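## Task

On the table is a freestanding wooden chest with seven shallow drawers; the third drawer counting down from the top contains three small round tea tins. Pull that drawer open and place one tin so it rests entirely on the table surface, upright or on its side. When finished, the remaining two tins must still be inside that drawer, all seven drawers must be closed, and the chest must sit where it started. Nothing may be in motion at the end, and a result that holds only because the robot is supporting it does not count. Release everything and withdraw the hands afterwards.

## Robot and tools

ROBOT. Two arms, left_arm and right_arm, face each other across the table. Both end in an identical five-fingered right hand (not mirrored), so every hand number and axis means the same on either arm. Scene frame: origin on the tabletop halfway between the arm bases, z up, tabletop at z = 0, left_arm base on the +y side. Arm names are not image sides. Positions are in metres, orientations as quaternions wxyz.

HAND POINT. A point 0.05 m ahead of the palm, where index pad and thumb tip meet in a pinch. Its axes: +z along the straightened fingers (fingertips reach 0.06-0.07 m past it), +y out of the palm, +x across the palm toward the little finger. Width: 0.08 m on the little-finger side; on the thumb side 0.02 m with the thumb in front of the palm, up to 0.09 m otherwise. A rigid wrist bracket on the little-finger side sits 0.03 m beyond the point along +y and 0.11 m across the palm; it can collide.

THE ROW. Every command row is 28 numbers, each in [-1, 1], always for both arms: 14 for left_arm then 14 for right_arm. Each block is dx, dy, dz, rx, ry, rz, little, ring, middle, index, thumb_bend, thumb_turn, force_limit, speed. The first six are an offset (not a pose) from the hand point's measured pose at the start of the action, in the hand point's own axes; 1.0 equals 0.6 m or 180 degrees; rx, ry, rz form one rotation vector. All rows of an action use that same start, not the previous row. Fingers: +1 straight, -1 curled into the palm. thumb_bend: +1 straight, -1 fully bent. thumb_turn: +1 beside the palm, -1 facing the fingers. A pinch is roughly index -0.22, thumb_bend -0.75, thumb_turn -0.57. force_limit maps -1..+1 to about 0..10 N at the fingertip (0..15 N for both thumb motors) and only stops closing. speed maps -1..+1 to nearly stopped..full (full travel in 0.6 s). No value means 'unchanged': to keep a hand as it is, resend the last eight hand numbers used; if none yet, send hand_measured (six values) plus hand_force_limit and hand_speed.

TOOLS.
execute_actions(actions): a list of actions, each a table of up to 15 rows, one row per 1/30 s step; a short table repeats its last row to fill 15 steps (0.5 s). An empty list just returns state and images. For the first action of a call the start pose is the last reported one. Each step the commanded pose is clipped to within 100 mm and 16 degrees of the measured pose; position wins over orientation; the arm then stops at the last clipped pose, so big offsets take several actions. Motion lags about 0.17 s. Elbows never fully straighten.
move(target, speed, stop_force, blocking): target is one 28-number row, offsets from the pose in the latest result that shows one. Each hand point travels a straight line; both finish together, 0.5-10 s, cut off at 10 s. speed is in m/s, 0.002-0.5 (default 0.25), turning up to twice that in rad/s. Hand numbers are sent at the start. No obstacle avoidance, and points can lag, stray or overshoot speed near full reach. stop_force (N, 9-40, one value for both, not before 0.2 s into the scene): an arm's path ends after 2 steps of extra push against its motion; it then backs off 2 steps and holds. Use it only slowly, not while rotating, and omit it when pulling away from something being pressed. blocking=false returns after 0.5 s (not allowed with stop_force); poll with wait(0); other motion commands are refused until the end shows.
wait(seconds 0-10): run with commands held. stop(): brakes a running move. zoom_image(camera, region=[x0,y0,x1,y1] pixels, max 504x504) on cam_left_wrist or cam_right_wrist (672x504). show_instructions(): reference images. finished_scene(scene): irreversibly ends the current scene (pass its number) and reports success. Answering without a tool call ends everything.

RESULTS. Per arm: hand point position, quaternion, linear and angular velocity; 'Hand target' lines (current controller goal); 'pose unreachable' if the clearance check altered a command. The move line reports done, off_target, moving, held, fault or contact (stop_force ended the path), with limits=paced (pose clipped) or limits=held (steps blocked, may then jump fast), plus distance to target. Hand: hand_measured (six positions on the command scale), hand_stopped_by (moving, target, force, stalled, fault), hand_load_n (positive pushes a finger open; near zero means the grip is lost), hand_force_limit, hand_speed. Wrist force/torque are in the end-effector axes, with up to 4 N offset, 2.4 N noise, saturation near 50 N. Camera calibration gives K, distortion and T_world_to_cam.

GRIPPING. Turn the thumb in front of the palm before reaching; the hand can wrap objects 0.035-0.08 m wide. A motor moves only when its target changes by 0.01 or more, then locks. For a gentle grip close at speed -0.9 or lower.

AVOID. Stiff arms: commanding even slightly past a firm contact can fault; use slow stop_force approaches. Torque limits: 135 N m for the big joints, 25.2 N m for wrist joints (held weight counts); 150 N external force also stops the arm for 10 s. Never let the arms strike or press each other. Do not knock anything off the table, drop or fling the tins, or shove the loose chest. Watch motor heat (warning at 70 °C, brakes at 85 °C). Loose objects may occasionally be nudged. Finish with the tin on the table, the other tins in the drawer, all drawers shut, the chest in place, everything at rest, hands open and withdrawn.

Each tool is called after ">>>" as name(argument=value, ...), one argument or row to a line, values as JSON.

Reference images:

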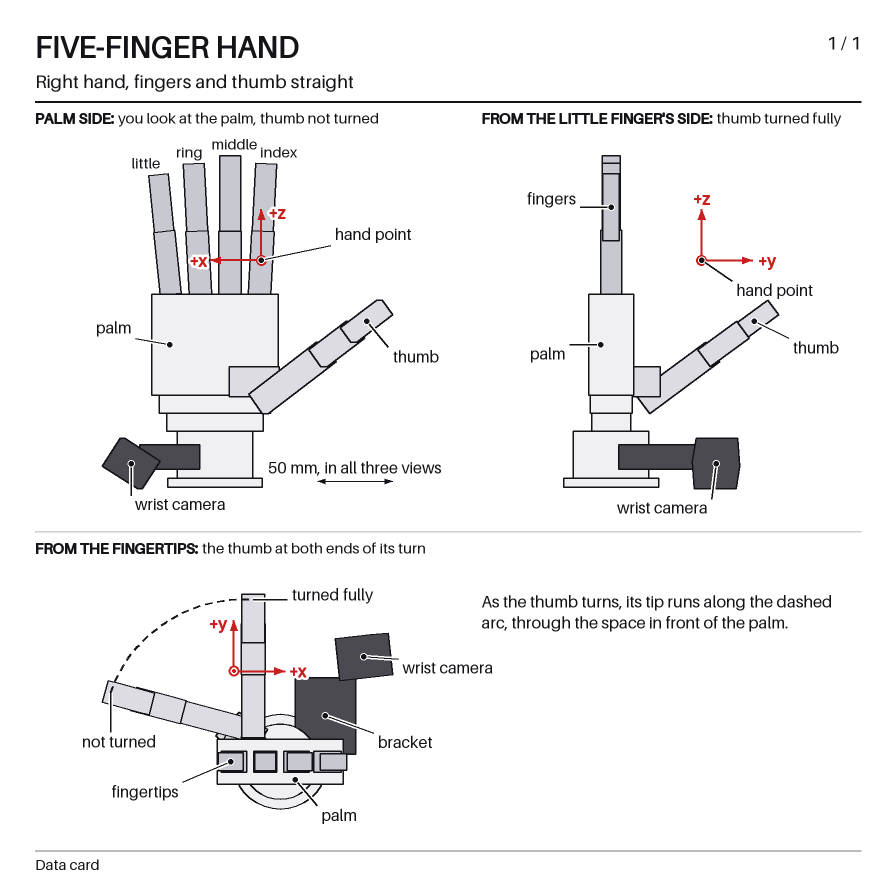

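## Session

>>> execute_actions(
  actions=[],
)

Scene clock: 0.00 s.
left_arm: end_effector_position=(+0.2994, +0.4413, +0.4738) hand_measured=(+1.000, +1.000, +1.000, +1.000, +1.000, +1.000) hand_load_n=(+0.0, +0.0, +0.0, +0.0, +0.0, +0.0) hand_stopped_by=(target, target, target, target, target, target) hand_force_limit=0.00 hand_speed=-0.80 end_effector_quat_wxyz=(+0.002, +0.366, +0.931, -0.006) end_effector_velocity=(+0.000, -0.000, -0.000) end_effector_angular_velocity=(+0.001, -0.001, -0.000) | right_arm: end_effector_position=(+0.2173, -0.3156, +0.4762) hand_measured=(+1.000, +1.000, +1.000, +1.000, +1.000, +1.000) hand_load_n=(+0.0, +0.0, +0.0, +0.0, +0.0, +0.0) hand_stopped_by=(target, target, target, target, target, target) hand_force_limit=0.00 hand_speed=-0.80 end_effector_quat_wxyz=(+0.007, -0.267, +0.964, -0.012) end_effector_velocity=(-0.000, -0.000, +0.000) end_effector_angular_velocity=(-0.000, -0.001, +0.001)
Joint positions: left_arm=[ 0.575 -1.719  1.347  1.932  1.578 -1.881] | right_arm=[-1.212 -1.709  1.328  1.937  1.594 -1.886]
Joint velocities: left_arm=[-0.     0.001 -0.    -0.    -0.001  0.   ] | right_arm=[ 0.    -0.    -0.001  0.001  0.001 -0.   ]
Wrist force (N, on the end effector, along its own x y z axes, offset not removed): no reading
Wrist torque (N m, same axes, about the end effector's origin, offset not removed): no reading
Hand target (left_arm): +0.299, +0.441, +0.474; +0.002, +0.366, +0.931, -0.006
Hand target (right_arm): +0.217, -0.316, +0.476; +0.007, -0.267, +0.964, -0.012

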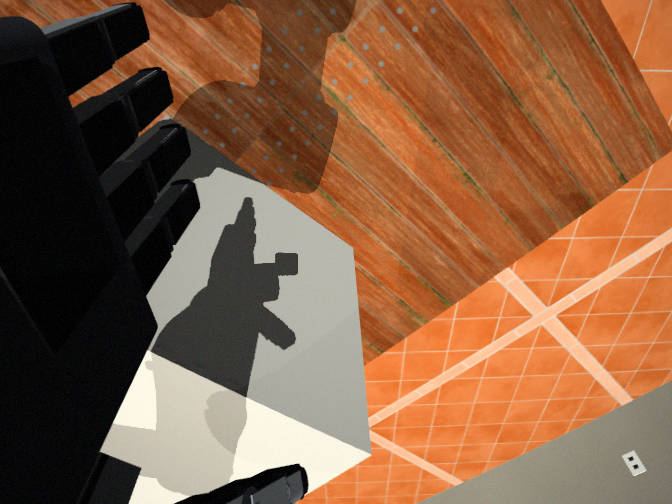

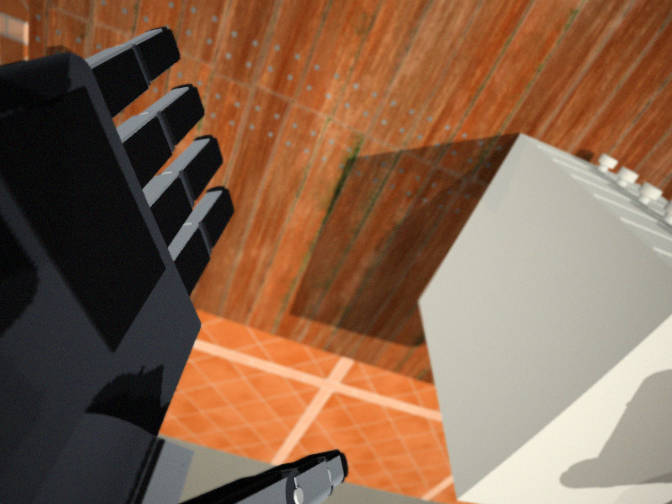

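>>> move(
  target=[0,0,0,0,0,0,1,1,1,1,1,1,0,-0.8, 0.45,0.25,0.1,0,0,0.67,1,1,1,1,1,1,0,-0.8],
  speed=0.4,
)

Scene clock: 4.00 s.
left_arm: end_effector_position=(+0.2994, +0.4413, +0.4738) hand_measured=(+1.000, +1.000, +1.000, +1.000, +1.000, +1.000) hand_load_n=(+0.0, +0.0, +0.0, +0.0, +0.0, +0.0) hand_stopped_by=(target, target, target, target, target, target) hand_force_limit=0.00 hand_speed=-0.80 end_effector_quat_wxyz=(+0.002, +0.366, +0.931, -0.006) end_effector_velocity=(+0.000, +0.000, +0.000) end_effector_angular_velocity=(-0.001, -0.001, +0.000) | right_arm: end_effector_position=(-0.0903, -0.3279, +0.4114) hand_measured=(+1.000, +1.000, +1.000, +1.000, +1.000, +1.000) hand_load_n=(+0.0, +0.0, +0.0, +0.0, +0.0, +0.0) hand_stopped_by=(target, target, target, target, target, target) hand_force_limit=0.00 hand_speed=-0.80 end_effector_quat_wxyz=(+0.011, +0.704, +0.710, -0.001) end_effector_velocity=(-0.001, -0.000, -0.000) end_effector_angular_velocity=(-0.003, -0.008, -0.011)
Joint positions: left_arm=[ 0.575 -1.719  1.347  1.932  1.578 -1.881] | right_arm=[ 0.371 -1.536  1.354  1.772  1.581  1.8  ]
Joint velocities: left_arm=[-0.    -0.    -0.    -0.001 -0.    -0.   ] | right_arm=[ 0.006  0.006 -0.002  0.002  0.007  0.018]
Wrist force (N, on the end effector, along its own x y z axes, offset not removed): left_arm=[-0.1 -0.6 0.0] | right_arm=[-0.5 -1.6 0.5]
Wrist torque (N m, same axes, about the end effector's origin, offset not removed): left_arm=[-0.30 0.10 0.17] | right_arm=[-0.33 0.01 0.11]
Hand target (left_arm): +0.299, +0.441, +0.474; +0.002, +0.366, +0.931, -0.006
Hand target (right_arm): -0.090, -0.328, +0.411; +0.011, +0.705, +0.709, -0.001
Off the commanded pose (left_arm): 0.000 m, 0 deg.
Off the commanded pose (right_arm): 0.001 m, 0 deg.
move: done; limits=paced
camera_calibration (this result's frames):
cam_left_wrist: T_world_to_cam=[[0.722723, 0.690997, 0.0139183, -0.535174], [0.571138, -0.608459, 0.55098, -0.163509], [0.389195, -0.390257, -0.834402, 0.580544], [0, 0, 0, 1]] pos_world=[0.254224, 0.496876, 0.581946]
cam_right_wrist: T_world_to_cam=[[0.990858, -0.134848, -0.00418097, 0.046434], [-0.10917, -0.819618, 0.562413, -0.512062], [-0.0792669, -0.556815, -0.826846, 0.27999], [0, 0, 0, 1]] pos_world=[-0.0797175, -0.257531, 0.519693]

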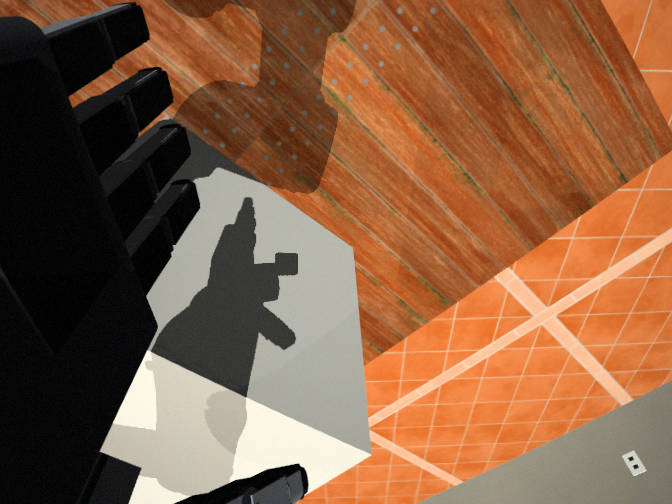

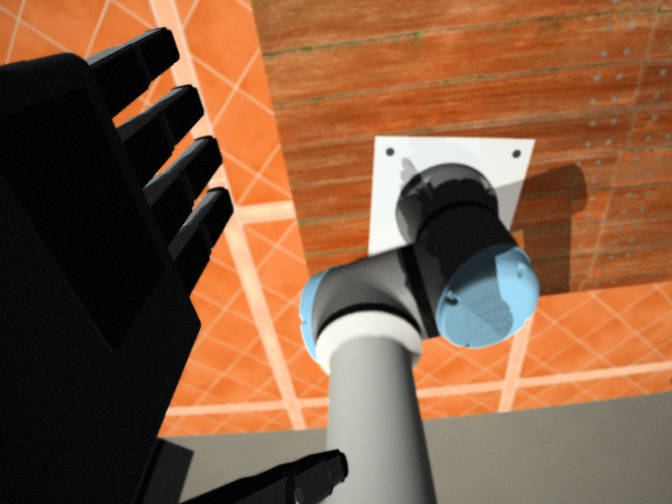

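>>> move(
  target=[0,0,0,0,0,0,1,1,1,1,1,1,0,-0.8, 0.46,0.0,0.15,-0.385,0.385,0.385,1,1,1,1,1,1,0,-0.8],
  speed=0.3,
)

Scene clock: 8.33 s.
left_arm: end_effector_position=(+0.2994, +0.4413, +0.4738) hand_measured=(+1.000, +1.000, +1.000, +1.000, +1.000, +1.000) hand_load_n=(+0.0, +0.0, +0.0, +0.0, +0.0, +0.0) hand_stopped_by=(target, target, target, target, target, target) hand_force_limit=0.00 hand_speed=-0.80 end_effector_quat_wxyz=(+0.002, +0.366, +0.931, -0.006) end_effector_velocity=(+0.000, -0.000, -0.000) end_effector_angular_velocity=(+0.002, +0.001, +0.000) | right_arm: end_effector_position=(-0.0915, -0.2543, +0.3857) hand_measured=(+1.000, +1.000, +1.000, +1.000, +1.000, +1.000) hand_load_n=(+0.0, +0.0, +0.0, +0.0, +0.0, +0.0) hand_stopped_by=(target, target, target, target, target, target) hand_force_limit=0.00 hand_speed=-0.80 end_effector_quat_wxyz=(+0.006, +0.788, +0.574, +0.223) end_effector_velocity=(-0.000, +0.000, -0.000) end_effector_angular_velocity=(+0.000, +0.001, +0.000)
Joint positions: left_arm=[ 0.575 -1.719  1.347  1.932  1.578 -1.881] | right_arm=[ 0.553 -1.376  1.287  1.573  2.013  2.283]
Joint velocities: left_arm=[ 0.     0.002  0.     0.    -0.001 -0.   ] | right_arm=[ 0.     0.    -0.    -0.001 -0.    -0.   ]
Wrist force (N, on the end effector, along its own x y z axes, offset not removed): left_arm=[0.6 0.5 0.2] | right_arm=[0.1 -1.6 2.3]
Wrist torque (N m, same axes, about the end effector's origin, offset not removed): left_arm=[-0.15 -0.06 0.08] | right_arm=[-0.40 -0.04 0.07]
Hand target (left_arm): +0.299, +0.441, +0.474; +0.002, +0.366, +0.931, -0.006
Hand target (right_arm): -0.092, -0.254, +0.386; +0.006, +0.788, +0.574, +0.223
Off the commanded pose (left_arm): 0.000 m, 0 deg.
Off the commanded pose (right_arm): 0.212 m, 88 deg; position and orientation clipped at the last step of the last action.
move: held (right_arm); limits=paced,held; held on 55 of 115 steps (right_arm), including the last (right_arm)
pose unreachable (right arm): on one or more control steps of this call, first in action 0 (counted from 0), this arm could not follow its commanded pose, so it was not sent that pose on those steps. On the call's last step it was still not sent that pose. It may still have moved: this result reports where it is.
cause: the commanded pose would bring two parts of the arm too close to each other (joints 4 (wrist 1) to 6 (wrist 3) lie between them).
camera_calibration (this result's frames):
cam_left_wrist: T_world_to_cam=[[0.722723, 0.690997, 0.0139182, -0.535174], [0.571138, -0.608459, 0.55098, -0.163509], [0.389194, -0.390257, -0.834402, 0.580544], [0, 0, 0, 1]] pos_world=[0.254224, 0.496876, 0.581946]
cam_right_wrist: T_world_to_cam=[[0.864949, -0.462374, 0.195127, -0.114239], [-0.495157, -0.849585, 0.181727, -0.333604], [0.0817509, -0.253803, -0.963795, 0.444207], [0, 0, 0, 1]] pos_world=[-0.10269, -0.223504, 0.51104]

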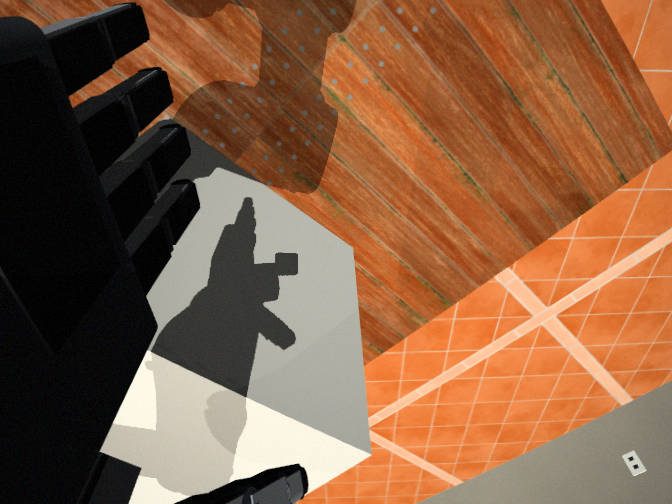

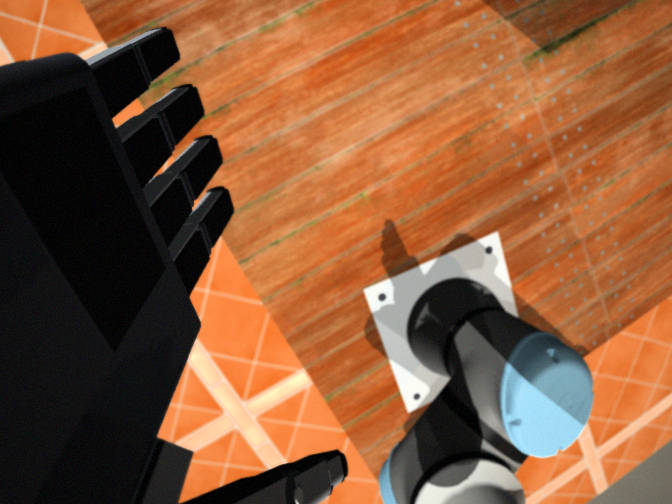

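>>> move(
  target=[0,0,0,0,0,0,1,1,1,1,1,1,0,-0.8, -0.036,0.02,0.16,0.152,0.392,0.005,1,1,1,1,1,1,0,-0.8],
  speed=0.3,
)

Scene clock: 16.30 s.
left_arm: end_effector_position=(+0.2994, +0.4413, +0.4738) hand_measured=(+1.000, +1.000, +1.000, +1.000, +1.000, +1.000) hand_load_n=(+0.0, +0.0, +0.0, +0.0, +0.0, +0.0) hand_stopped_by=(target, target, target, target, target, target) hand_force_limit=0.00 hand_speed=-0.80 end_effector_quat_wxyz=(+0.002, +0.366, +0.931, -0.006) end_effector_velocity=(+0.000, -0.000, -0.000) end_effector_angular_velocity=(+0.002, +0.001, -0.000) | right_arm: end_effector_position=(-0.0517, -0.2552, +0.2971) hand_measured=(+1.000, +1.000, +1.000, +1.000, +1.000, +1.000) hand_load_n=(+0.0, +0.0, +0.0, +0.0, +0.0, +0.0) hand_stopped_by=(target, target, target, target, target, target) hand_force_limit=0.00 hand_speed=-0.80 end_effector_quat_wxyz=(-0.453, +0.549, +0.506, +0.487) end_effector_velocity=(+0.000, -0.000, -0.001) end_effector_angular_velocity=(+0.177, -0.018, +0.089)
Joint positions: left_arm=[ 0.575 -1.719  1.347  1.932  1.578 -1.881] | right_arm=[ 0.583 -2.184  2.323 -0.006  2.094  1.642]
Joint velocities: left_arm=[-0.     0.001  0.001  0.     0.     0.   ] | right_arm=[-0.084 -0.166  0.17  -0.222 -0.159 -0.133]
Wrist force (N, on the end effector, along its own x y z axes, offset not removed): left_arm=[-0.6 1.1 0.0] | right_arm=[1.0 -1.9 1.3]
Wrist torque (N m, same axes, about the end effector's origin, offset not removed): left_arm=[-0.04 0.12 0.13] | right_arm=[-0.41 -0.24 0.18]
Hand target (left_arm): +0.299, +0.441, +0.474; +0.002, +0.366, +0.931, -0.006
Hand target (right_arm): -0.052, -0.255, +0.297; -0.464, +0.537, +0.503, +0.492
Off the commanded pose (left_arm): 0.000 m, 0 deg.
Off the commanded pose (right_arm): 0.002 m, 8 deg.
move: moving (right_arm; no rest 5 s after the path's end); limits=paced
camera_calibration (this result's frames):
cam_left_wrist: T_world_to_cam=[[0.722723, 0.690997, 0.0139182, -0.535174], [0.571138, -0.608459, 0.55098, -0.163509], [0.389194, -0.390257, -0.834402, 0.580544], [0, 0, 0, 1]] pos_world=[0.254224, 0.496876, 0.581946]
cam_right_wrist: T_world_to_cam=[[0.986137, -0.0737162, -0.14866, 0.0757979], [-0.161544, -0.631209, -0.758603, 0.0538256], [-0.0379142, 0.772102, -0.634367, 0.513085], [0, 0, 0, 1]] pos_world=[-0.0465987, -0.356591, 0.377585]

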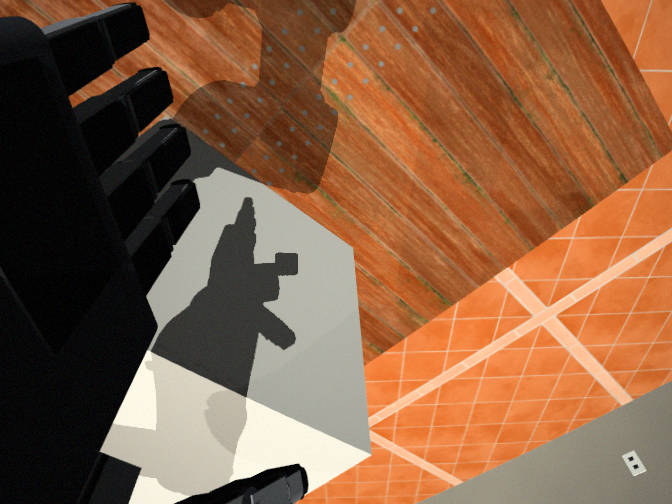

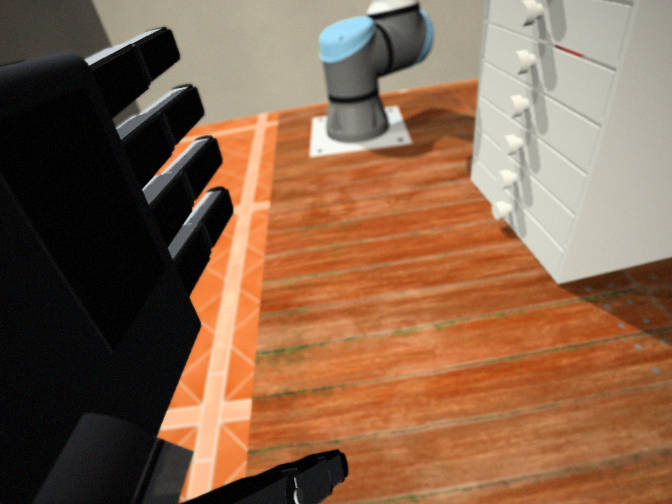

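>>> move(
  target=[0,0,0,0,0,0,1,1,1,1,1,1,0,-0.8, 0.08,0,0,-0.17,0,0,1,1,1,1,1,1,0,-0.8],
  speed=0.2,
)

Scene clock: 18.10 s.
left_arm: end_effector_position=(+0.2994, +0.4413, +0.4738) hand_measured=(+1.000, +1.000, +1.000, +1.000, +1.000, +1.000) hand_load_n=(+0.0, +0.0, +0.0, +0.0, +0.0, +0.0) hand_stopped_by=(target, target, target, target, target, target) hand_force_limit=0.00 hand_speed=-0.80 end_effector_quat_wxyz=(+0.002, +0.366, +0.931, -0.006) end_effector_velocity=(+0.000, +0.000, +0.000) end_effector_angular_velocity=(-0.001, -0.001, +0.000) | right_arm: end_effector_position=(-0.0517, -0.2549, +0.2989) hand_measured=(+1.000, +1.000, +1.000, +1.000, +1.000, +1.000) hand_load_n=(+0.0, +0.0, +0.0, +0.0, +0.0, +0.0) hand_stopped_by=(target, target, target, target, target, target) hand_force_limit=0.00 hand_speed=-0.80 end_effector_quat_wxyz=(-0.462, +0.539, +0.499, +0.497) end_effector_velocity=(-0.000, -0.000, -0.000) end_effector_angular_velocity=(-0.000, -0.000, +0.001)
Joint positions: left_arm=[ 0.575 -1.719  1.347  1.932  1.578 -1.881] | right_arm=[ 0.586 -2.2    2.348 -0.058  2.096  1.618]
Joint velocities: left_arm=[ 0.    -0.001 -0.     0.    -0.001 -0.   ] | right_arm=[ 0.001 -0.     0.001 -0.    -0.     0.   ]
Wrist force (N, on the end effector, along its own x y z axes, offset not removed): left_arm=[0.3 -0.7 0.3] | right_arm=[-0.2 -1.4 1.6]
Wrist torque (N m, same axes, about the end effector's origin, offset not removed): left_arm=[-0.32 0.01 0.05] | right_arm=[-0.29 -0.02 0.15]
Hand target (left_arm): +0.299, +0.441, +0.474; +0.002, +0.366, +0.931, -0.006
Hand target (right_arm): -0.052, -0.255, +0.299; -0.462, +0.539, +0.499, +0.497
Off the commanded pose (left_arm): 0.000 m, 0 deg.
Off the commanded pose (right_arm): 0.046 m, 31 deg; orientation clipped at the last step of the last action.
move: held (right_arm); limits=paced,held; held on 37 of 50 steps (right_arm), including the last (right_arm)
pose unreachable (right arm): on one or more control steps of this call, first in action 0 (counted from 0), this arm could not follow its commanded pose, so it was not sent that pose on those steps. On the call's last step it was still not sent that pose. It may still have moved: this result reports where it is.
cause: the commanded pose would bring two parts of the arm too close to each other (joints 4 (wrist 1) to 6 (wrist 3) lie between them).
camera_calibration (this result's frames):
cam_left_wrist: T_world_to_cam=[[0.722723, 0.690997, 0.0139182, -0.535174], [0.571138, -0.608459, 0.55098, -0.163509], [0.389194, -0.390257, -0.834402, 0.580544], [0, 0, 0, 1]] pos_world=[0.254224, 0.496876, 0.581946]
cam_right_wrist: T_world_to_cam=[[0.987195, -0.064657, -0.145829, 0.0775913], [-0.155096, -0.602838, -0.782644, 0.0700982], [-0.0373077, 0.79524, -0.605146, 0.511189], [0, 0, 0, 1]] pos_world=[-0.0466545, -0.359244, 0.375521]

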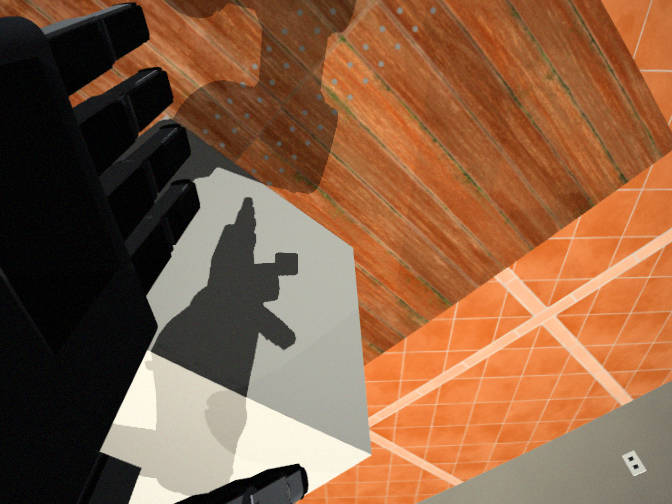

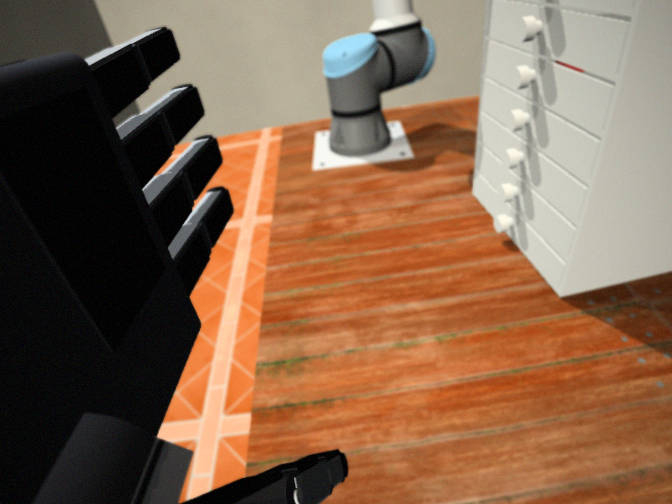

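>>> move(
  target=[-0.39,-0.30,0,0,0,0,-1,-1,-1,-1,1,1,0,0, -0.1,0.22,0.5,0.024,0.025,0,1,1,1,0.4,-0.75,-0.57,0,0],
  speed=0.3,
)

Scene clock: 24.77 s.
left_arm: end_effector_position=(+0.3480, +0.1501, +0.4773) hand_measured=(-1.000, -1.000, -1.000, -1.000, +1.000, +1.000) hand_load_n=(+0.0, +0.0, +0.0, +0.0, +0.0, +0.0) hand_stopped_by=(target, target, target, target, target, target) hand_force_limit=0.00 hand_speed=0.00 end_effector_quat_wxyz=(+0.002, +0.366, +0.931, -0.007) end_effector_velocity=(-0.000, +0.000, +0.000) end_effector_angular_velocity=(-0.001, +0.001, -0.000) | right_arm: end_effector_position=(+0.1021, +0.0284, +0.2157) hand_measured=(+1.000, +1.000, +1.000, +0.400, -0.750, -0.570) hand_load_n=(+0.0, +0.0, +0.0, +0.0, +0.0, +0.0) hand_stopped_by=(target, target, target, target, target, target) hand_force_limit=0.00 hand_speed=0.00 end_effector_quat_wxyz=(-0.501, +0.500, +0.499, +0.500) end_effector_velocity=(-0.000, +0.002, -0.001) end_effector_angular_velocity=(+0.000, +0.000, +0.002)
Joint positions: left_arm=[ 0.364 -0.995  0.43   2.123  1.576 -2.092] | right_arm=[-0.268 -1.582  2.245 -0.664  1.17   1.573]
Joint velocities: left_arm=[-0.    -0.001  0.    -0.     0.001  0.   ] | right_arm=[ 0.002  0.008 -0.004 -0.004 -0.001  0.   ]
Wrist force (N, on the end effector, along its own x y z axes, offset not removed): left_arm=[-1.4 -1.0 -0.6] | right_arm=[-0.2 -1.6 2.8]
Wrist torque (N m, same axes, about the end effector's origin, offset not removed): left_arm=[-0.24 0.33 0.11] | right_arm=[-0.39 -0.10 0.04]
Hand target (left_arm): +0.348, +0.150, +0.477; +0.002, +0.366, +0.931, -0.007
Hand target (right_arm): +0.102, +0.029, +0.216; +0.501, -0.500, -0.499, -0.500
Off the commanded pose (left_arm): 0.000 m, 0 deg.
Off the commanded pose (right_arm): 0.001 m, 0 deg.
move: done; limits=paced
camera_calibration (this result's frames):
cam_left_wrist: T_world_to_cam=[[0.72273, 0.691003, 0.013312, -0.368797], [0.571397, -0.608246, 0.550947, -0.370488], [0.388803, -0.390579, -0.834434, 0.451138], [0, 0, 0, 1]] pos_world=[0.302832, 0.205697, 0.585473]
cam_right_wrist: T_world_to_cam=[[0.989231, 0.0208645, -0.14487, -0.0709753], [-0.109725, -0.549345, -0.82836, 0.203363], [-0.0968671, 0.835335, -0.54114, 0.232432], [0, 0, 0, 1]] pos_world=[0.11504, -0.080961, 0.283954]

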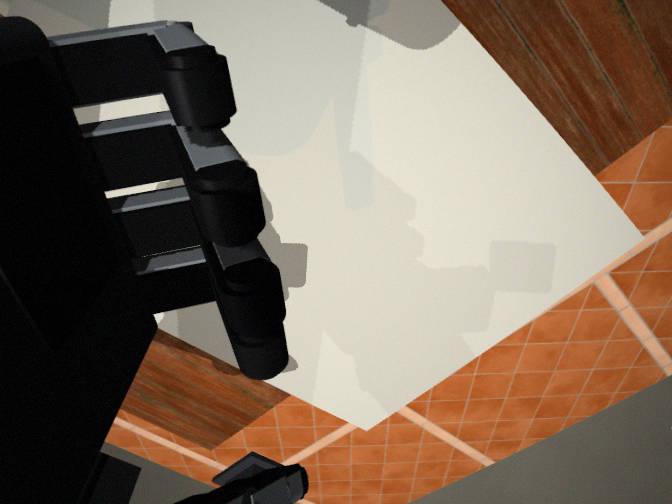

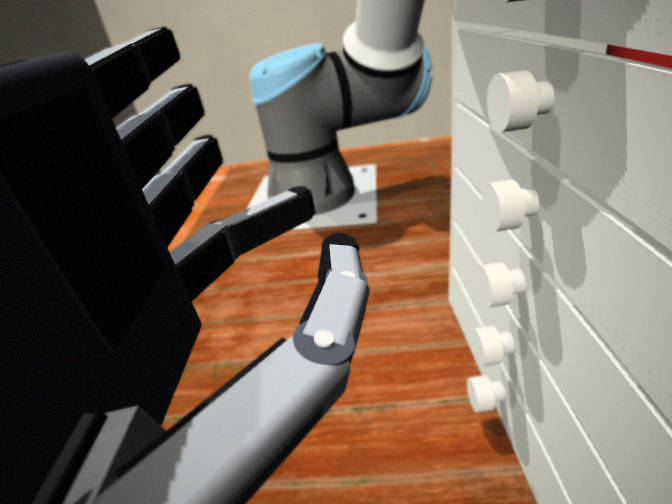

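>>> move(
  target=[0,0,0.08,0,0,0,-1,-1,-1,-1,1,1,0,0, 0.048,0.05,0.035,0,0,0,1,1,1,0.5,-0.75,-0.57,0,0],
  speed=0.1,
)

Scene clock: 26.10 s.
left_arm: end_effector_position=(+0.3479, +0.1495, +0.4296) hand_measured=(-1.000, -1.000, -1.000, -1.000, +1.000, +1.000) hand_load_n=(+0.0, +0.0, +0.0, +0.0, +0.0, +0.0) hand_stopped_by=(target, target, target, target, target, target) hand_force_limit=0.00 hand_speed=0.00 end_effector_quat_wxyz=(+0.002, +0.366, +0.931, -0.007) end_effector_velocity=(+0.000, -0.001, -0.004) end_effector_angular_velocity=(+0.000, -0.003, -0.001) | right_arm: end_effector_position=(+0.1320, +0.0493, +0.2443) hand_measured=(+1.000, +1.000, +1.000, +0.500, -0.750, -0.570) hand_load_n=(+0.0, +0.0, +0.0, +0.0, +0.0, +0.0) hand_stopped_by=(target, target, target, target, target, target) hand_force_limit=0.00 hand_speed=0.00 end_effector_quat_wxyz=(-0.501, +0.500, +0.499, +0.500) end_effector_velocity=(+0.002, +0.002, +0.002) end_effector_angular_velocity=(+0.000, -0.001, +0.001)
Joint positions: left_arm=[ 0.363 -1.087  0.714  1.931  1.576 -2.093] | right_arm=[-0.326 -1.574  2.148 -0.575  1.112  1.573]
Joint velocities: left_arm=[-0.002 -0.005  0.018 -0.014 -0.002 -0.   ] | right_arm=[-0.003  0.002 -0.007  0.006 -0.004 -0.001]
Wrist force (N, on the end effector, along its own x y z axes, offset not removed): left_arm=[-0.7 0.7 -1.3] | right_arm=[0.3 -2.4 2.0]
Wrist torque (N m, same axes, about the end effector's origin, offset not removed): left_arm=[-0.09 0.22 0.08] | right_arm=[-0.41 -0.21 0.14]
Hand target (left_arm): +0.348, +0.149, +0.429; +0.002, +0.366, +0.931, -0.007
Hand target (right_arm): +0.132, +0.049, +0.244; +0.501, -0.500, -0.499, -0.500
Off the commanded pose (left_arm): 0.000 m, 0 deg.
Off the commanded pose (right_arm): 0.000 m, 0 deg.
move: done
camera_calibration (this result's frames):
cam_left_wrist: T_world_to_cam=[[0.722639, 0.691099, 0.0132414, -0.36764], [0.571702, -0.608342, 0.550524, -0.344443], [0.388522, -0.39026, -0.834714, 0.411331], [0, 0, 0, 1]] pos_world=[0.302779, 0.205062, 0.537836]
cam_right_wrist: T_world_to_cam=[[0.989256, 0.0208254, -0.144705, -0.0968419], [-0.109609, -0.549329, -0.828386, 0.241741], [-0.0967419, 0.835347, -0.541144, 0.233362], [0, 0, 0, 1]] pos_world=[0.144874, -0.0601263, 0.312524]

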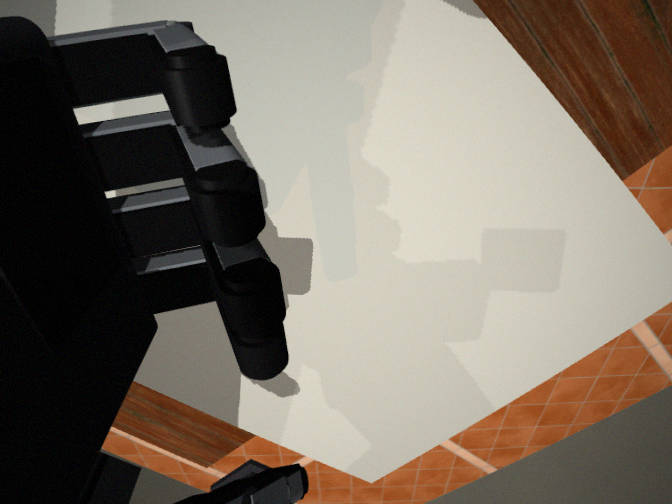

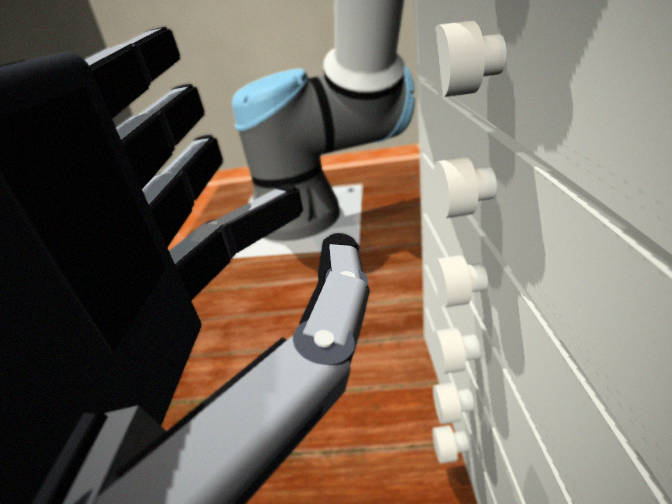

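>>> move(
  target=[0,0,0.04,0,0,0,-1,-1,-1,-1,1,1,0,0, 0,0.06,0.005,0,0,0,1,1,1,0.7,-0.75,-0.57,0,0],
  speed=0.03,
  stop_force=12,
)

Scene clock: 28.13 s.
left_arm: end_effector_position=(+0.3478, +0.1492, +0.4058) hand_measured=(-1.000, -1.000, -1.000, -1.000, +1.000, +1.000) hand_load_n=(+0.0, +0.0, +0.0, +0.0, +0.0, +0.0) hand_stopped_by=(target, target, target, target, target, target) hand_force_limit=0.00 hand_speed=0.00 end_effector_quat_wxyz=(+0.002, +0.366, +0.931, -0.007) end_effector_velocity=(-0.000, +0.000, -0.002) end_effector_angular_velocity=(+0.002, +0.000, -0.000) | right_arm: end_effector_position=(+0.1677, +0.0522, +0.2442) hand_measured=(+1.000, +1.000, +1.000, +0.700, -0.750, -0.570) hand_load_n=(+0.0, +0.0, +0.0, +0.0, +0.0, +0.0) hand_stopped_by=(target, target, target, target, target, target) hand_force_limit=0.00 hand_speed=0.00 end_effector_quat_wxyz=(-0.501, +0.500, +0.499, +0.500) end_effector_velocity=(+0.003, +0.000, +0.000) end_effector_angular_velocity=(+0.001, -0.001, -0.001)
Joint positions: left_arm=[ 0.363 -1.112  0.817  1.853  1.576 -2.093] | right_arm=[-0.416 -1.555  2.129 -0.575  1.022  1.573]
Joint velocities: left_arm=[-0.    -0.001  0.008 -0.005 -0.    -0.   ] | right_arm=[-0.007  0.002 -0.003 -0.    -0.006 -0.   ]
Wrist force (N, on the end effector, along its own x y z axes, offset not removed): left_arm=[-0.5 1.1 -1.5] | right_arm=[0.4 -0.9 2.1]
Wrist torque (N m, same axes, about the end effector's origin, offset not removed): left_arm=[0.06 0.26 0.14] | right_arm=[-0.32 -0.14 0.25]
Hand target (left_arm): +0.348, +0.149, +0.406; +0.002, +0.366, +0.931, -0.007
Hand target (right_arm): +0.168, +0.052, +0.244; +0.501, -0.500, -0.499, -0.500
Off the commanded pose (left_arm): 0.000 m, 0 deg.
Off the commanded pose (right_arm): 0.000 m, 0 deg.
move: done
camera_calibration (this result's frames):
cam_left_wrist: T_world_to_cam=[[0.722626, 0.691113, 0.0131918, -0.367048], [0.571764, -0.608341, 0.550461, -0.33148], [0.388456, -0.390235, -0.834756, 0.391415], [0, 0, 0, 1]] pos_world=[0.302719, 0.204763, 0.514046]
cam_right_wrist: T_world_to_cam=[[0.989294, 0.0207519, -0.144455, -0.132298], [-0.109427, -0.549437, -0.828338, 0.247179], [-0.0965585, 0.835277, -0.541284, 0.23431], [0, 0, 0, 1]] pos_world=[0.180554, -0.0571587, 0.312465]

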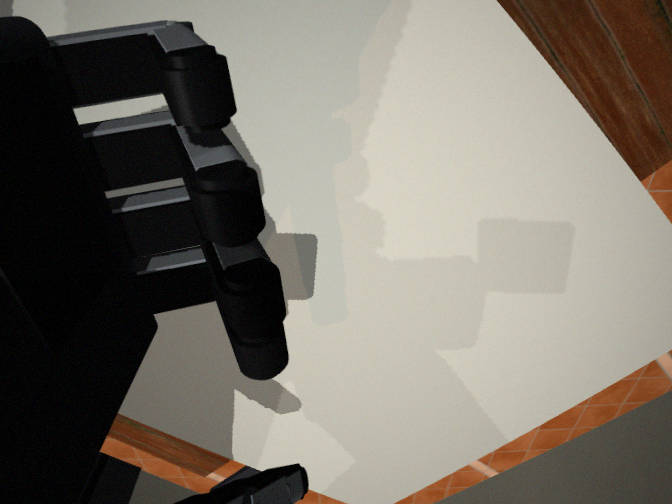

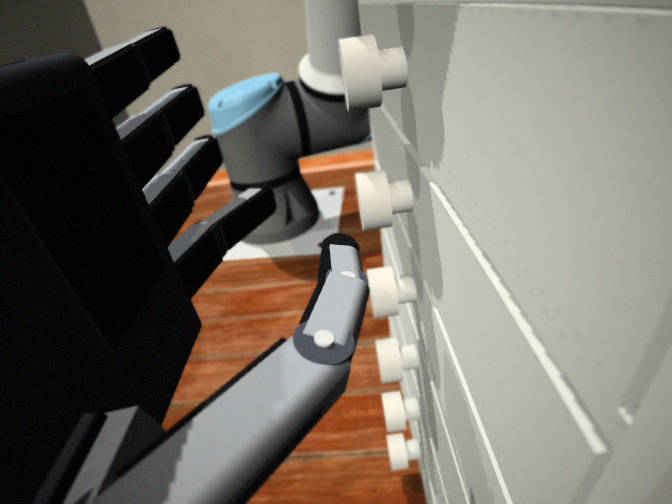

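>>> move(
  target=[0,0,0.02,0,0,0,-1,-1,-1,-1,1,1,0,0, -0.008,0.027,0.02,0,0,0,1,1,1,0.7,-0.75,-0.57,0,0],
  speed=0.02,
  stop_force=12,
)

Scene clock: 29.67 s.
left_arm: end_effector_position=(+0.3478, +0.1490, +0.3940) hand_measured=(-1.000, -1.000, -1.000, -1.000, +1.000, +1.000) hand_load_n=(+0.0, +0.0, +0.0, +0.0, +0.0, +0.0) hand_stopped_by=(target, target, target, target, target, target) hand_force_limit=0.00 hand_speed=0.00 end_effector_quat_wxyz=(+0.002, +0.366, +0.931, -0.007) end_effector_velocity=(+0.000, +0.000, -0.001) end_effector_angular_velocity=(+0.000, -0.001, -0.000) | right_arm: end_effector_position=(+0.1837, +0.0640, +0.2394) hand_measured=(+1.000, +1.000, +1.000, +0.700, -0.750, -0.570) hand_load_n=(+0.0, +0.0, +0.0, +0.0, +0.0, +0.0) hand_stopped_by=(target, target, target, target, target, target) hand_force_limit=0.00 hand_speed=0.00 end_effector_quat_wxyz=(-0.501, +0.500, +0.499, +0.500) end_effector_velocity=(+0.001, +0.002, -0.000) end_effector_angular_velocity=(+0.000, -0.000, +0.001)
Joint positions: left_arm=[ 0.363 -1.122  0.864  1.817  1.576 -2.093] | right_arm=[-0.437 -1.512  2.098 -0.587  1.001  1.573]
Joint velocities: left_arm=[-0.    -0.001  0.006 -0.004 -0.001  0.   ] | right_arm=[-0.002  0.005 -0.004 -0.001 -0.003  0.   ]
Wrist force (N, on the end effector, along its own x y z axes, offset not removed): left_arm=[1.2 0.9 -1.7] | right_arm=[0.6 -2.8 1.6]
Wrist torque (N m, same axes, about the end effector's origin, offset not removed): left_arm=[0.01 0.02 0.17] | right_arm=[-0.56 -0.15 0.10]
Hand target (left_arm): +0.348, +0.149, +0.394; +0.002, +0.366, +0.931, -0.007
Hand target (right_arm): +0.184, +0.064, +0.239; +0.501, -0.500, -0.499, -0.500
Off the commanded pose (left_arm): 0.000 m, 0 deg.
Off the commanded pose (right_arm): 0.000 m, 0 deg.
move: done
camera_calibration (this result's frames):
cam_left_wrist: T_world_to_cam=[[0.722622, 0.691117, 0.0131814, -0.36676], [0.571784, -0.608347, 0.550434, -0.325029], [0.388433, -0.390219, -0.834775, 0.381499], [0, 0, 0, 1]] pos_world=[0.302688, 0.204612, 0.502207]
cam_right_wrist: T_world_to_cam=[[0.989302, 0.020736, -0.144399, -0.149062], [-0.109386, -0.549466, -0.828325, 0.251466], [-0.0965185, 0.835259, -0.54132, 0.223397], [0, 0, 0, 1]] pos_world=[0.196536, -0.0453306, 0.3077]

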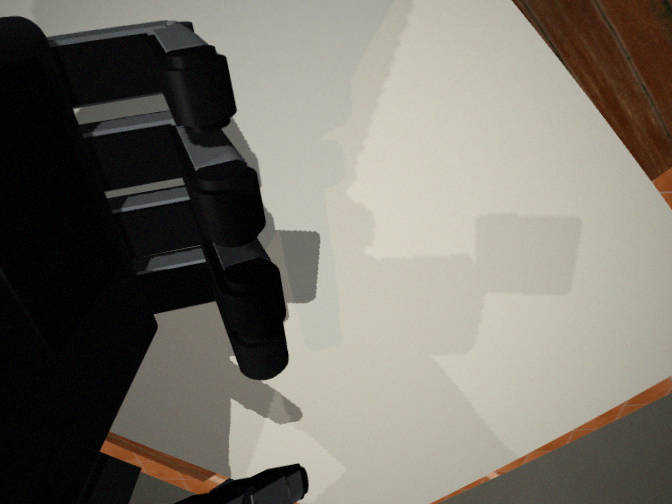

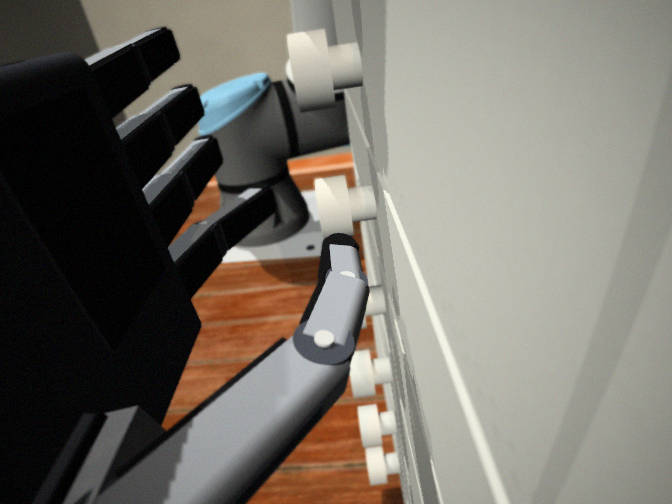

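>>> move(
  target=[0,0,0.06,0,0,0,-1,-1,-1,-1,1,1,0,0, 0,0,0.012,0,0,0,1,1,1,-0.3,-0.75,-0.57,0.6,-0.7],
  speed=0.015,
  stop_force=12,
)

Scene clock: 32.40 s.
left_arm: end_effector_position=(+0.3477, +0.1488, +0.3745) hand_measured=(-1.000, -1.000, -1.000, -1.000, +1.000, +1.000) hand_load_n=(-1.5, -1.0, -0.5, -0.5, +0.0, +0.0) hand_stopped_by=(target, target, target, target, target, target) hand_force_limit=0.00 hand_speed=0.00 end_effector_quat_wxyz=(+0.002, +0.366, +0.931, -0.006) end_effector_velocity=(+0.001, +0.000, +0.000) end_effector_angular_velocity=(+0.001, -0.003, +0.000) | right_arm: end_effector_position=(+0.1837, +0.0711, +0.2394) hand_measured=(+1.000, +1.000, +1.000, +0.286, -0.750, -0.570) hand_load_n=(+0.0, +0.0, +0.0, +0.0, +0.0, +0.0) hand_stopped_by=(target, target, target, force, target, target) hand_force_limit=0.60 hand_speed=-0.70 end_effector_quat_wxyz=(-0.501, +0.500, +0.499, +0.500) end_effector_velocity=(-0.000, +0.000, -0.001) end_effector_angular_velocity=(-0.002, +0.001, -0.001)
Joint positions: left_arm=[ 0.363 -1.135  0.934  1.76   1.576 -2.094] | right_arm=[-0.426 -1.495  2.08  -0.586  1.012  1.573]
Joint velocities: left_arm=[ 0.    -0.     0.001  0.    -0.003 -0.   ] | right_arm=[ 0.001  0.002 -0.     0.     0.002  0.   ]
Wrist force (N, on the end effector, along its own x y z axes, offset not removed): left_arm=[-2.4 -3.9 -13.7] | right_arm=[1.0 -1.9 2.4]
Wrist torque (N m, same axes, about the end effector's origin, offset not removed): left_arm=[-0.16 0.86 -0.16] | right_arm=[-0.41 -0.18 0.27]
Hand target (left_arm): +0.348, +0.149, +0.374; +0.002, +0.366, +0.931, -0.007
Hand target (right_arm): +0.184, +0.071, +0.239; +0.501, -0.500, -0.499, -0.500
Off the commanded pose (left_arm): 0.016 m, 0 deg.
Off the commanded pose (right_arm): 0.000 m, 0 deg.
move: contact (left_arm)
camera_calibration (this result's frames):
cam_left_wrist: T_world_to_cam=[[0.722601, 0.691139, 0.0132045, -0.366303], [0.571857, -0.608402, 0.550297, -0.314357], [0.388365, -0.390094, -0.834865, 0.365168], [0, 0, 0, 1]] pos_world=[0.302639, 0.204361, 0.482692]
cam_right_wrist: T_world_to_cam=[[0.989302, 0.020742, -0.144399, -0.149212], [-0.109384, -0.54945, -0.828336, 0.255373], [-0.0965211, 0.835269, -0.541303, 0.217462], [0, 0, 0, 1]] pos_world=[0.196539, -0.0382298, 0.307701]

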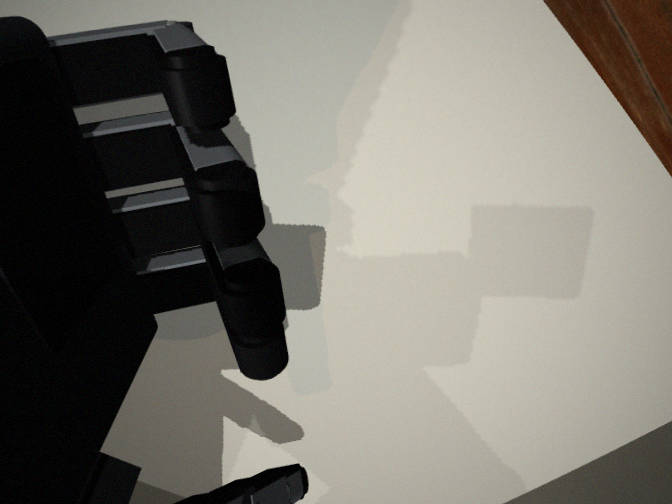

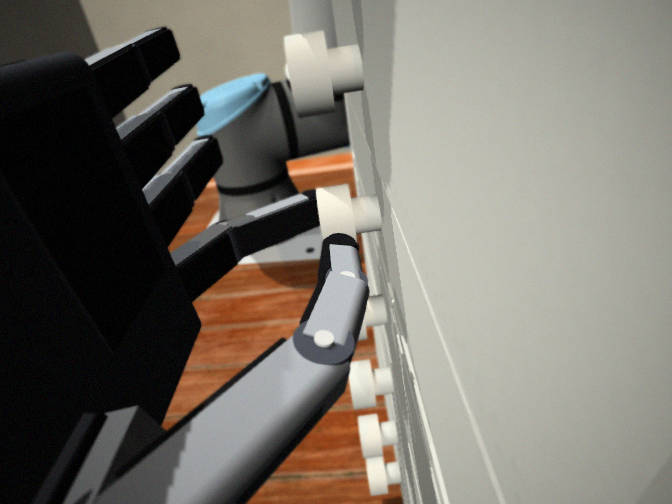

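>>> move(
  target=[0,0,0.003,0,0,0,-1,-1,-1,-1,1,1,0,0, 0,-0.07,0,0,0,0,1,1,1,0.3,-0.75,-0.57,0.6,0],
  speed=0.1,
)

>>> execute_actions(
  actions=[
    [[0,0,0,0,0,0,-1,-1,-1,-1,1,1,0,0, 0,0,0,0,0,0,1,1,1,0.1,-0.3,-0.57,0.6,0]],
    [[0,0,0,0,0,0,-1,-1,-1,-1,1,1,0,0, 0,0,0,0,0,0,1,1,1,0.1,-0.3,-0.57,0.6,0]],
  ],
)

Scene clock: 33.57 s.
left_arm: end_effector_position=(+0.3477, +0.1488, +0.3728) hand_measured=(-1.000, -1.000, -1.000, -1.000, +1.000, +1.000) hand_load_n=(-7.0, -7.0, -6.0, -5.5, +0.0, +0.0) hand_stopped_by=(target, target, target, target, target, target) hand_force_limit=0.00 hand_speed=0.00 end_effector_quat_wxyz=(+0.002, +0.366, +0.931, -0.007) end_effector_velocity=(-0.000, +0.000, +0.000) end_effector_angular_velocity=(-0.001, -0.000, +0.000) | right_arm: end_effector_position=(+0.1420, +0.0711, +0.2395) hand_measured=(+1.000, +1.000, +1.000, +0.300, -0.750, -0.570) hand_load_n=(+0.0, +0.0, +0.0, +0.0, +0.0, +0.0) hand_stopped_by=(target, target, target, target, target, target) hand_force_limit=0.60 hand_speed=0.00 end_effector_quat_wxyz=(-0.501, +0.500, +0.499, +0.500) end_effector_velocity=(-0.002, +0.000, +0.000) end_effector_angular_velocity=(+0.001, -0.001, -0.000)
Joint positions: left_arm=[ 0.363 -1.136  0.94   1.755  1.576 -2.094] | right_arm=[-0.324 -1.51   2.096 -0.587  1.114  1.573]
Joint velocities: left_arm=[ 0.    -0.002  0.001 -0.    -0.    -0.   ] | right_arm=[ 0.007 -0.     0.    -0.002  0.007  0.   ]
Wrist force (N, on the end effector, along its own x y z axes, offset not removed): left_arm=[-13.9 -16.2 -50.0] | right_arm=[0.6 -2.2 3.4]
Wrist torque (N m, same axes, about the end effector's origin, offset not removed): left_arm=[-0.14 1.85 -0.87] | right_arm=[-0.63 -0.15 0.19]
Hand target (left_arm): +0.348, +0.149, +0.373; +0.002, +0.366, +0.931, -0.006
Hand target (right_arm): +0.142, +0.071, +0.239; +0.501, -0.500, -0.499, -0.500
Off the commanded pose (left_arm): 0.000 m, 0 deg.
Off the commanded pose (right_arm): 0.000 m, 0 deg.
move: done
camera_calibration (this result's frames):
cam_left_wrist: T_world_to_cam=[[0.722597, 0.691145, 0.0131074, -0.366259], [0.571824, -0.608286, 0.55046, -0.313481], [0.38842, -0.390266, -0.834759, 0.363753], [0, 0, 0, 1]] pos_world=[0.302625, 0.204413, 0.481006]
cam_right_wrist: T_world_to_cam=[[0.989254, 0.0208711, -0.144709, -0.107848], [-0.109589, -0.549317, -0.828397, 0.250916], [-0.0967804, 0.835354, -0.541127, 0.213472], [0, 0, 0, 1]] pos_world=[0.154846, -0.0382415, 0.307767]

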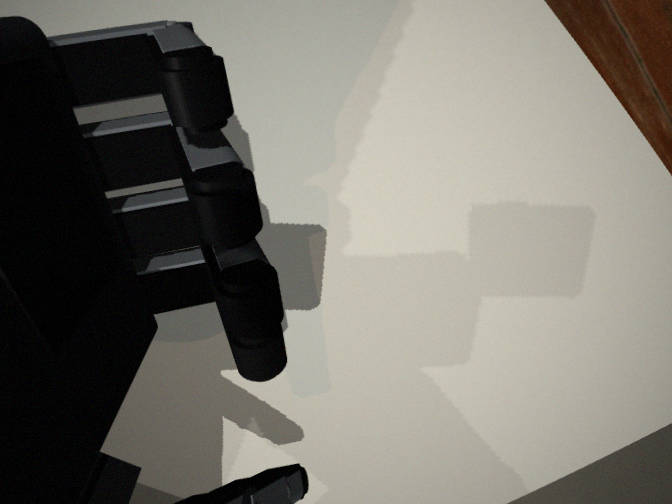

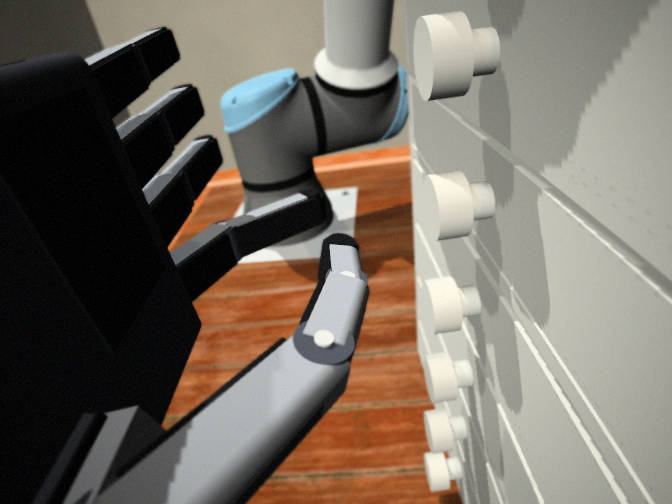

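Scene clock: 34.57 s.
left_arm: end_effector_position=(+0.3477, +0.1488, +0.3728) hand_measured=(-1.000, -1.000, -1.000, -1.000, +1.000, +1.000) hand_load_n=(-7.0, -7.5, -6.0, -5.5, +0.0, +0.0) hand_stopped_by=(target, target, target, target, target, target) hand_force_limit=0.00 hand_speed=0.00 end_effector_quat_wxyz=(+0.002, +0.366, +0.931, -0.007) end_effector_velocity=(+0.001, -0.000, -0.000) end_effector_angular_velocity=(+0.002, -0.002, +0.000) | right_arm: end_effector_position=(+0.1419, +0.0712, +0.2395) hand_measured=(+1.000, +1.000, +1.000, +0.100, -0.300, -0.570) hand_load_n=(+0.0, +0.0, +0.0, +0.0, +0.0, +0.0) hand_stopped_by=(target, target, target, target, target, target) hand_force_limit=0.60 hand_speed=0.00 end_effector_quat_wxyz=(-0.501, +0.500, +0.499, +0.500) end_effector_velocity=(+0.000, -0.000, -0.000) end_effector_angular_velocity=(-0.000, +0.000, -0.001)
Joint positions: left_arm=[ 0.363 -1.136  0.94   1.755  1.576 -2.094] | right_arm=[-0.324 -1.51   2.096 -0.587  1.114  1.573]
Joint velocities: left_arm=[ 0.     0.001 -0.     0.    -0.003 -0.   ] | right_arm=[ 0.    -0.     0.     0.     0.002  0.   ]
Wrist force (N, on the end effector, along its own x y z axes, offset not removed): left_arm=[-14.3 -19.4 -50.0] | right_arm=[-0.7 -2.2 2.4]
Wrist torque (N m, same axes, about the end effector's origin, offset not removed): left_arm=[-0.67 1.79 -0.99] | right_arm=[-0.46 0.02 0.11]
Hand target (left_arm): +0.348, +0.149, +0.373; +0.002, +0.366, +0.931, -0.007
Hand target (right_arm): +0.142, +0.071, +0.240; +0.501, -0.500, -0.499, -0.500
Off the commanded pose (left_arm): 0.000 m, 0 deg.
Off the commanded pose (right_arm): 0.000 m, 0 deg.
camera_calibration (this result's frames):
cam_left_wrist: T_world_to_cam=[[0.722598, 0.691144, 0.013109, -0.366259], [0.571824, -0.608288, 0.550457, -0.313475], [0.388419, -0.390263, -0.834761, 0.363745], [0, 0, 0, 1]] pos_world=[0.302625, 0.204411, 0.480996]
cam_right_wrist: T_world_to_cam=[[0.989252, 0.0209709, -0.144708, -0.107788], [-0.109533, -0.549326, -0.828398, 0.250906], [-0.0968638, 0.835345, -0.541125, 0.213473], [0, 0, 0, 1]] pos_world=[0.154789, -0.0382337, 0.307768]

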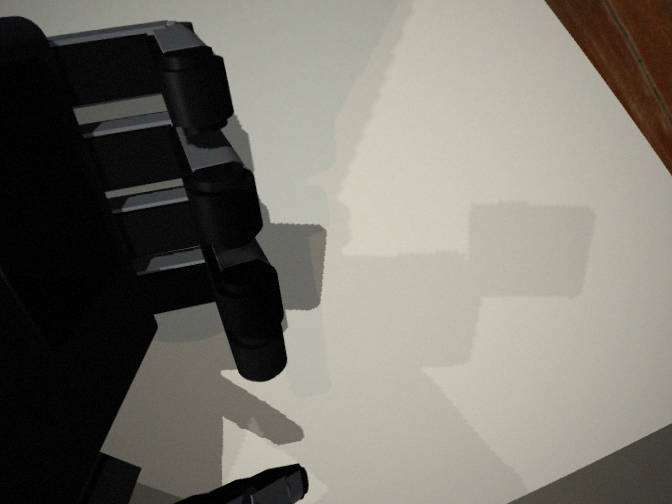

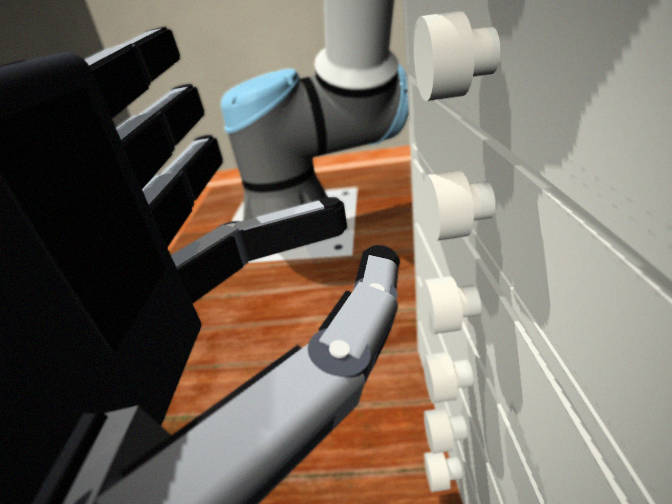

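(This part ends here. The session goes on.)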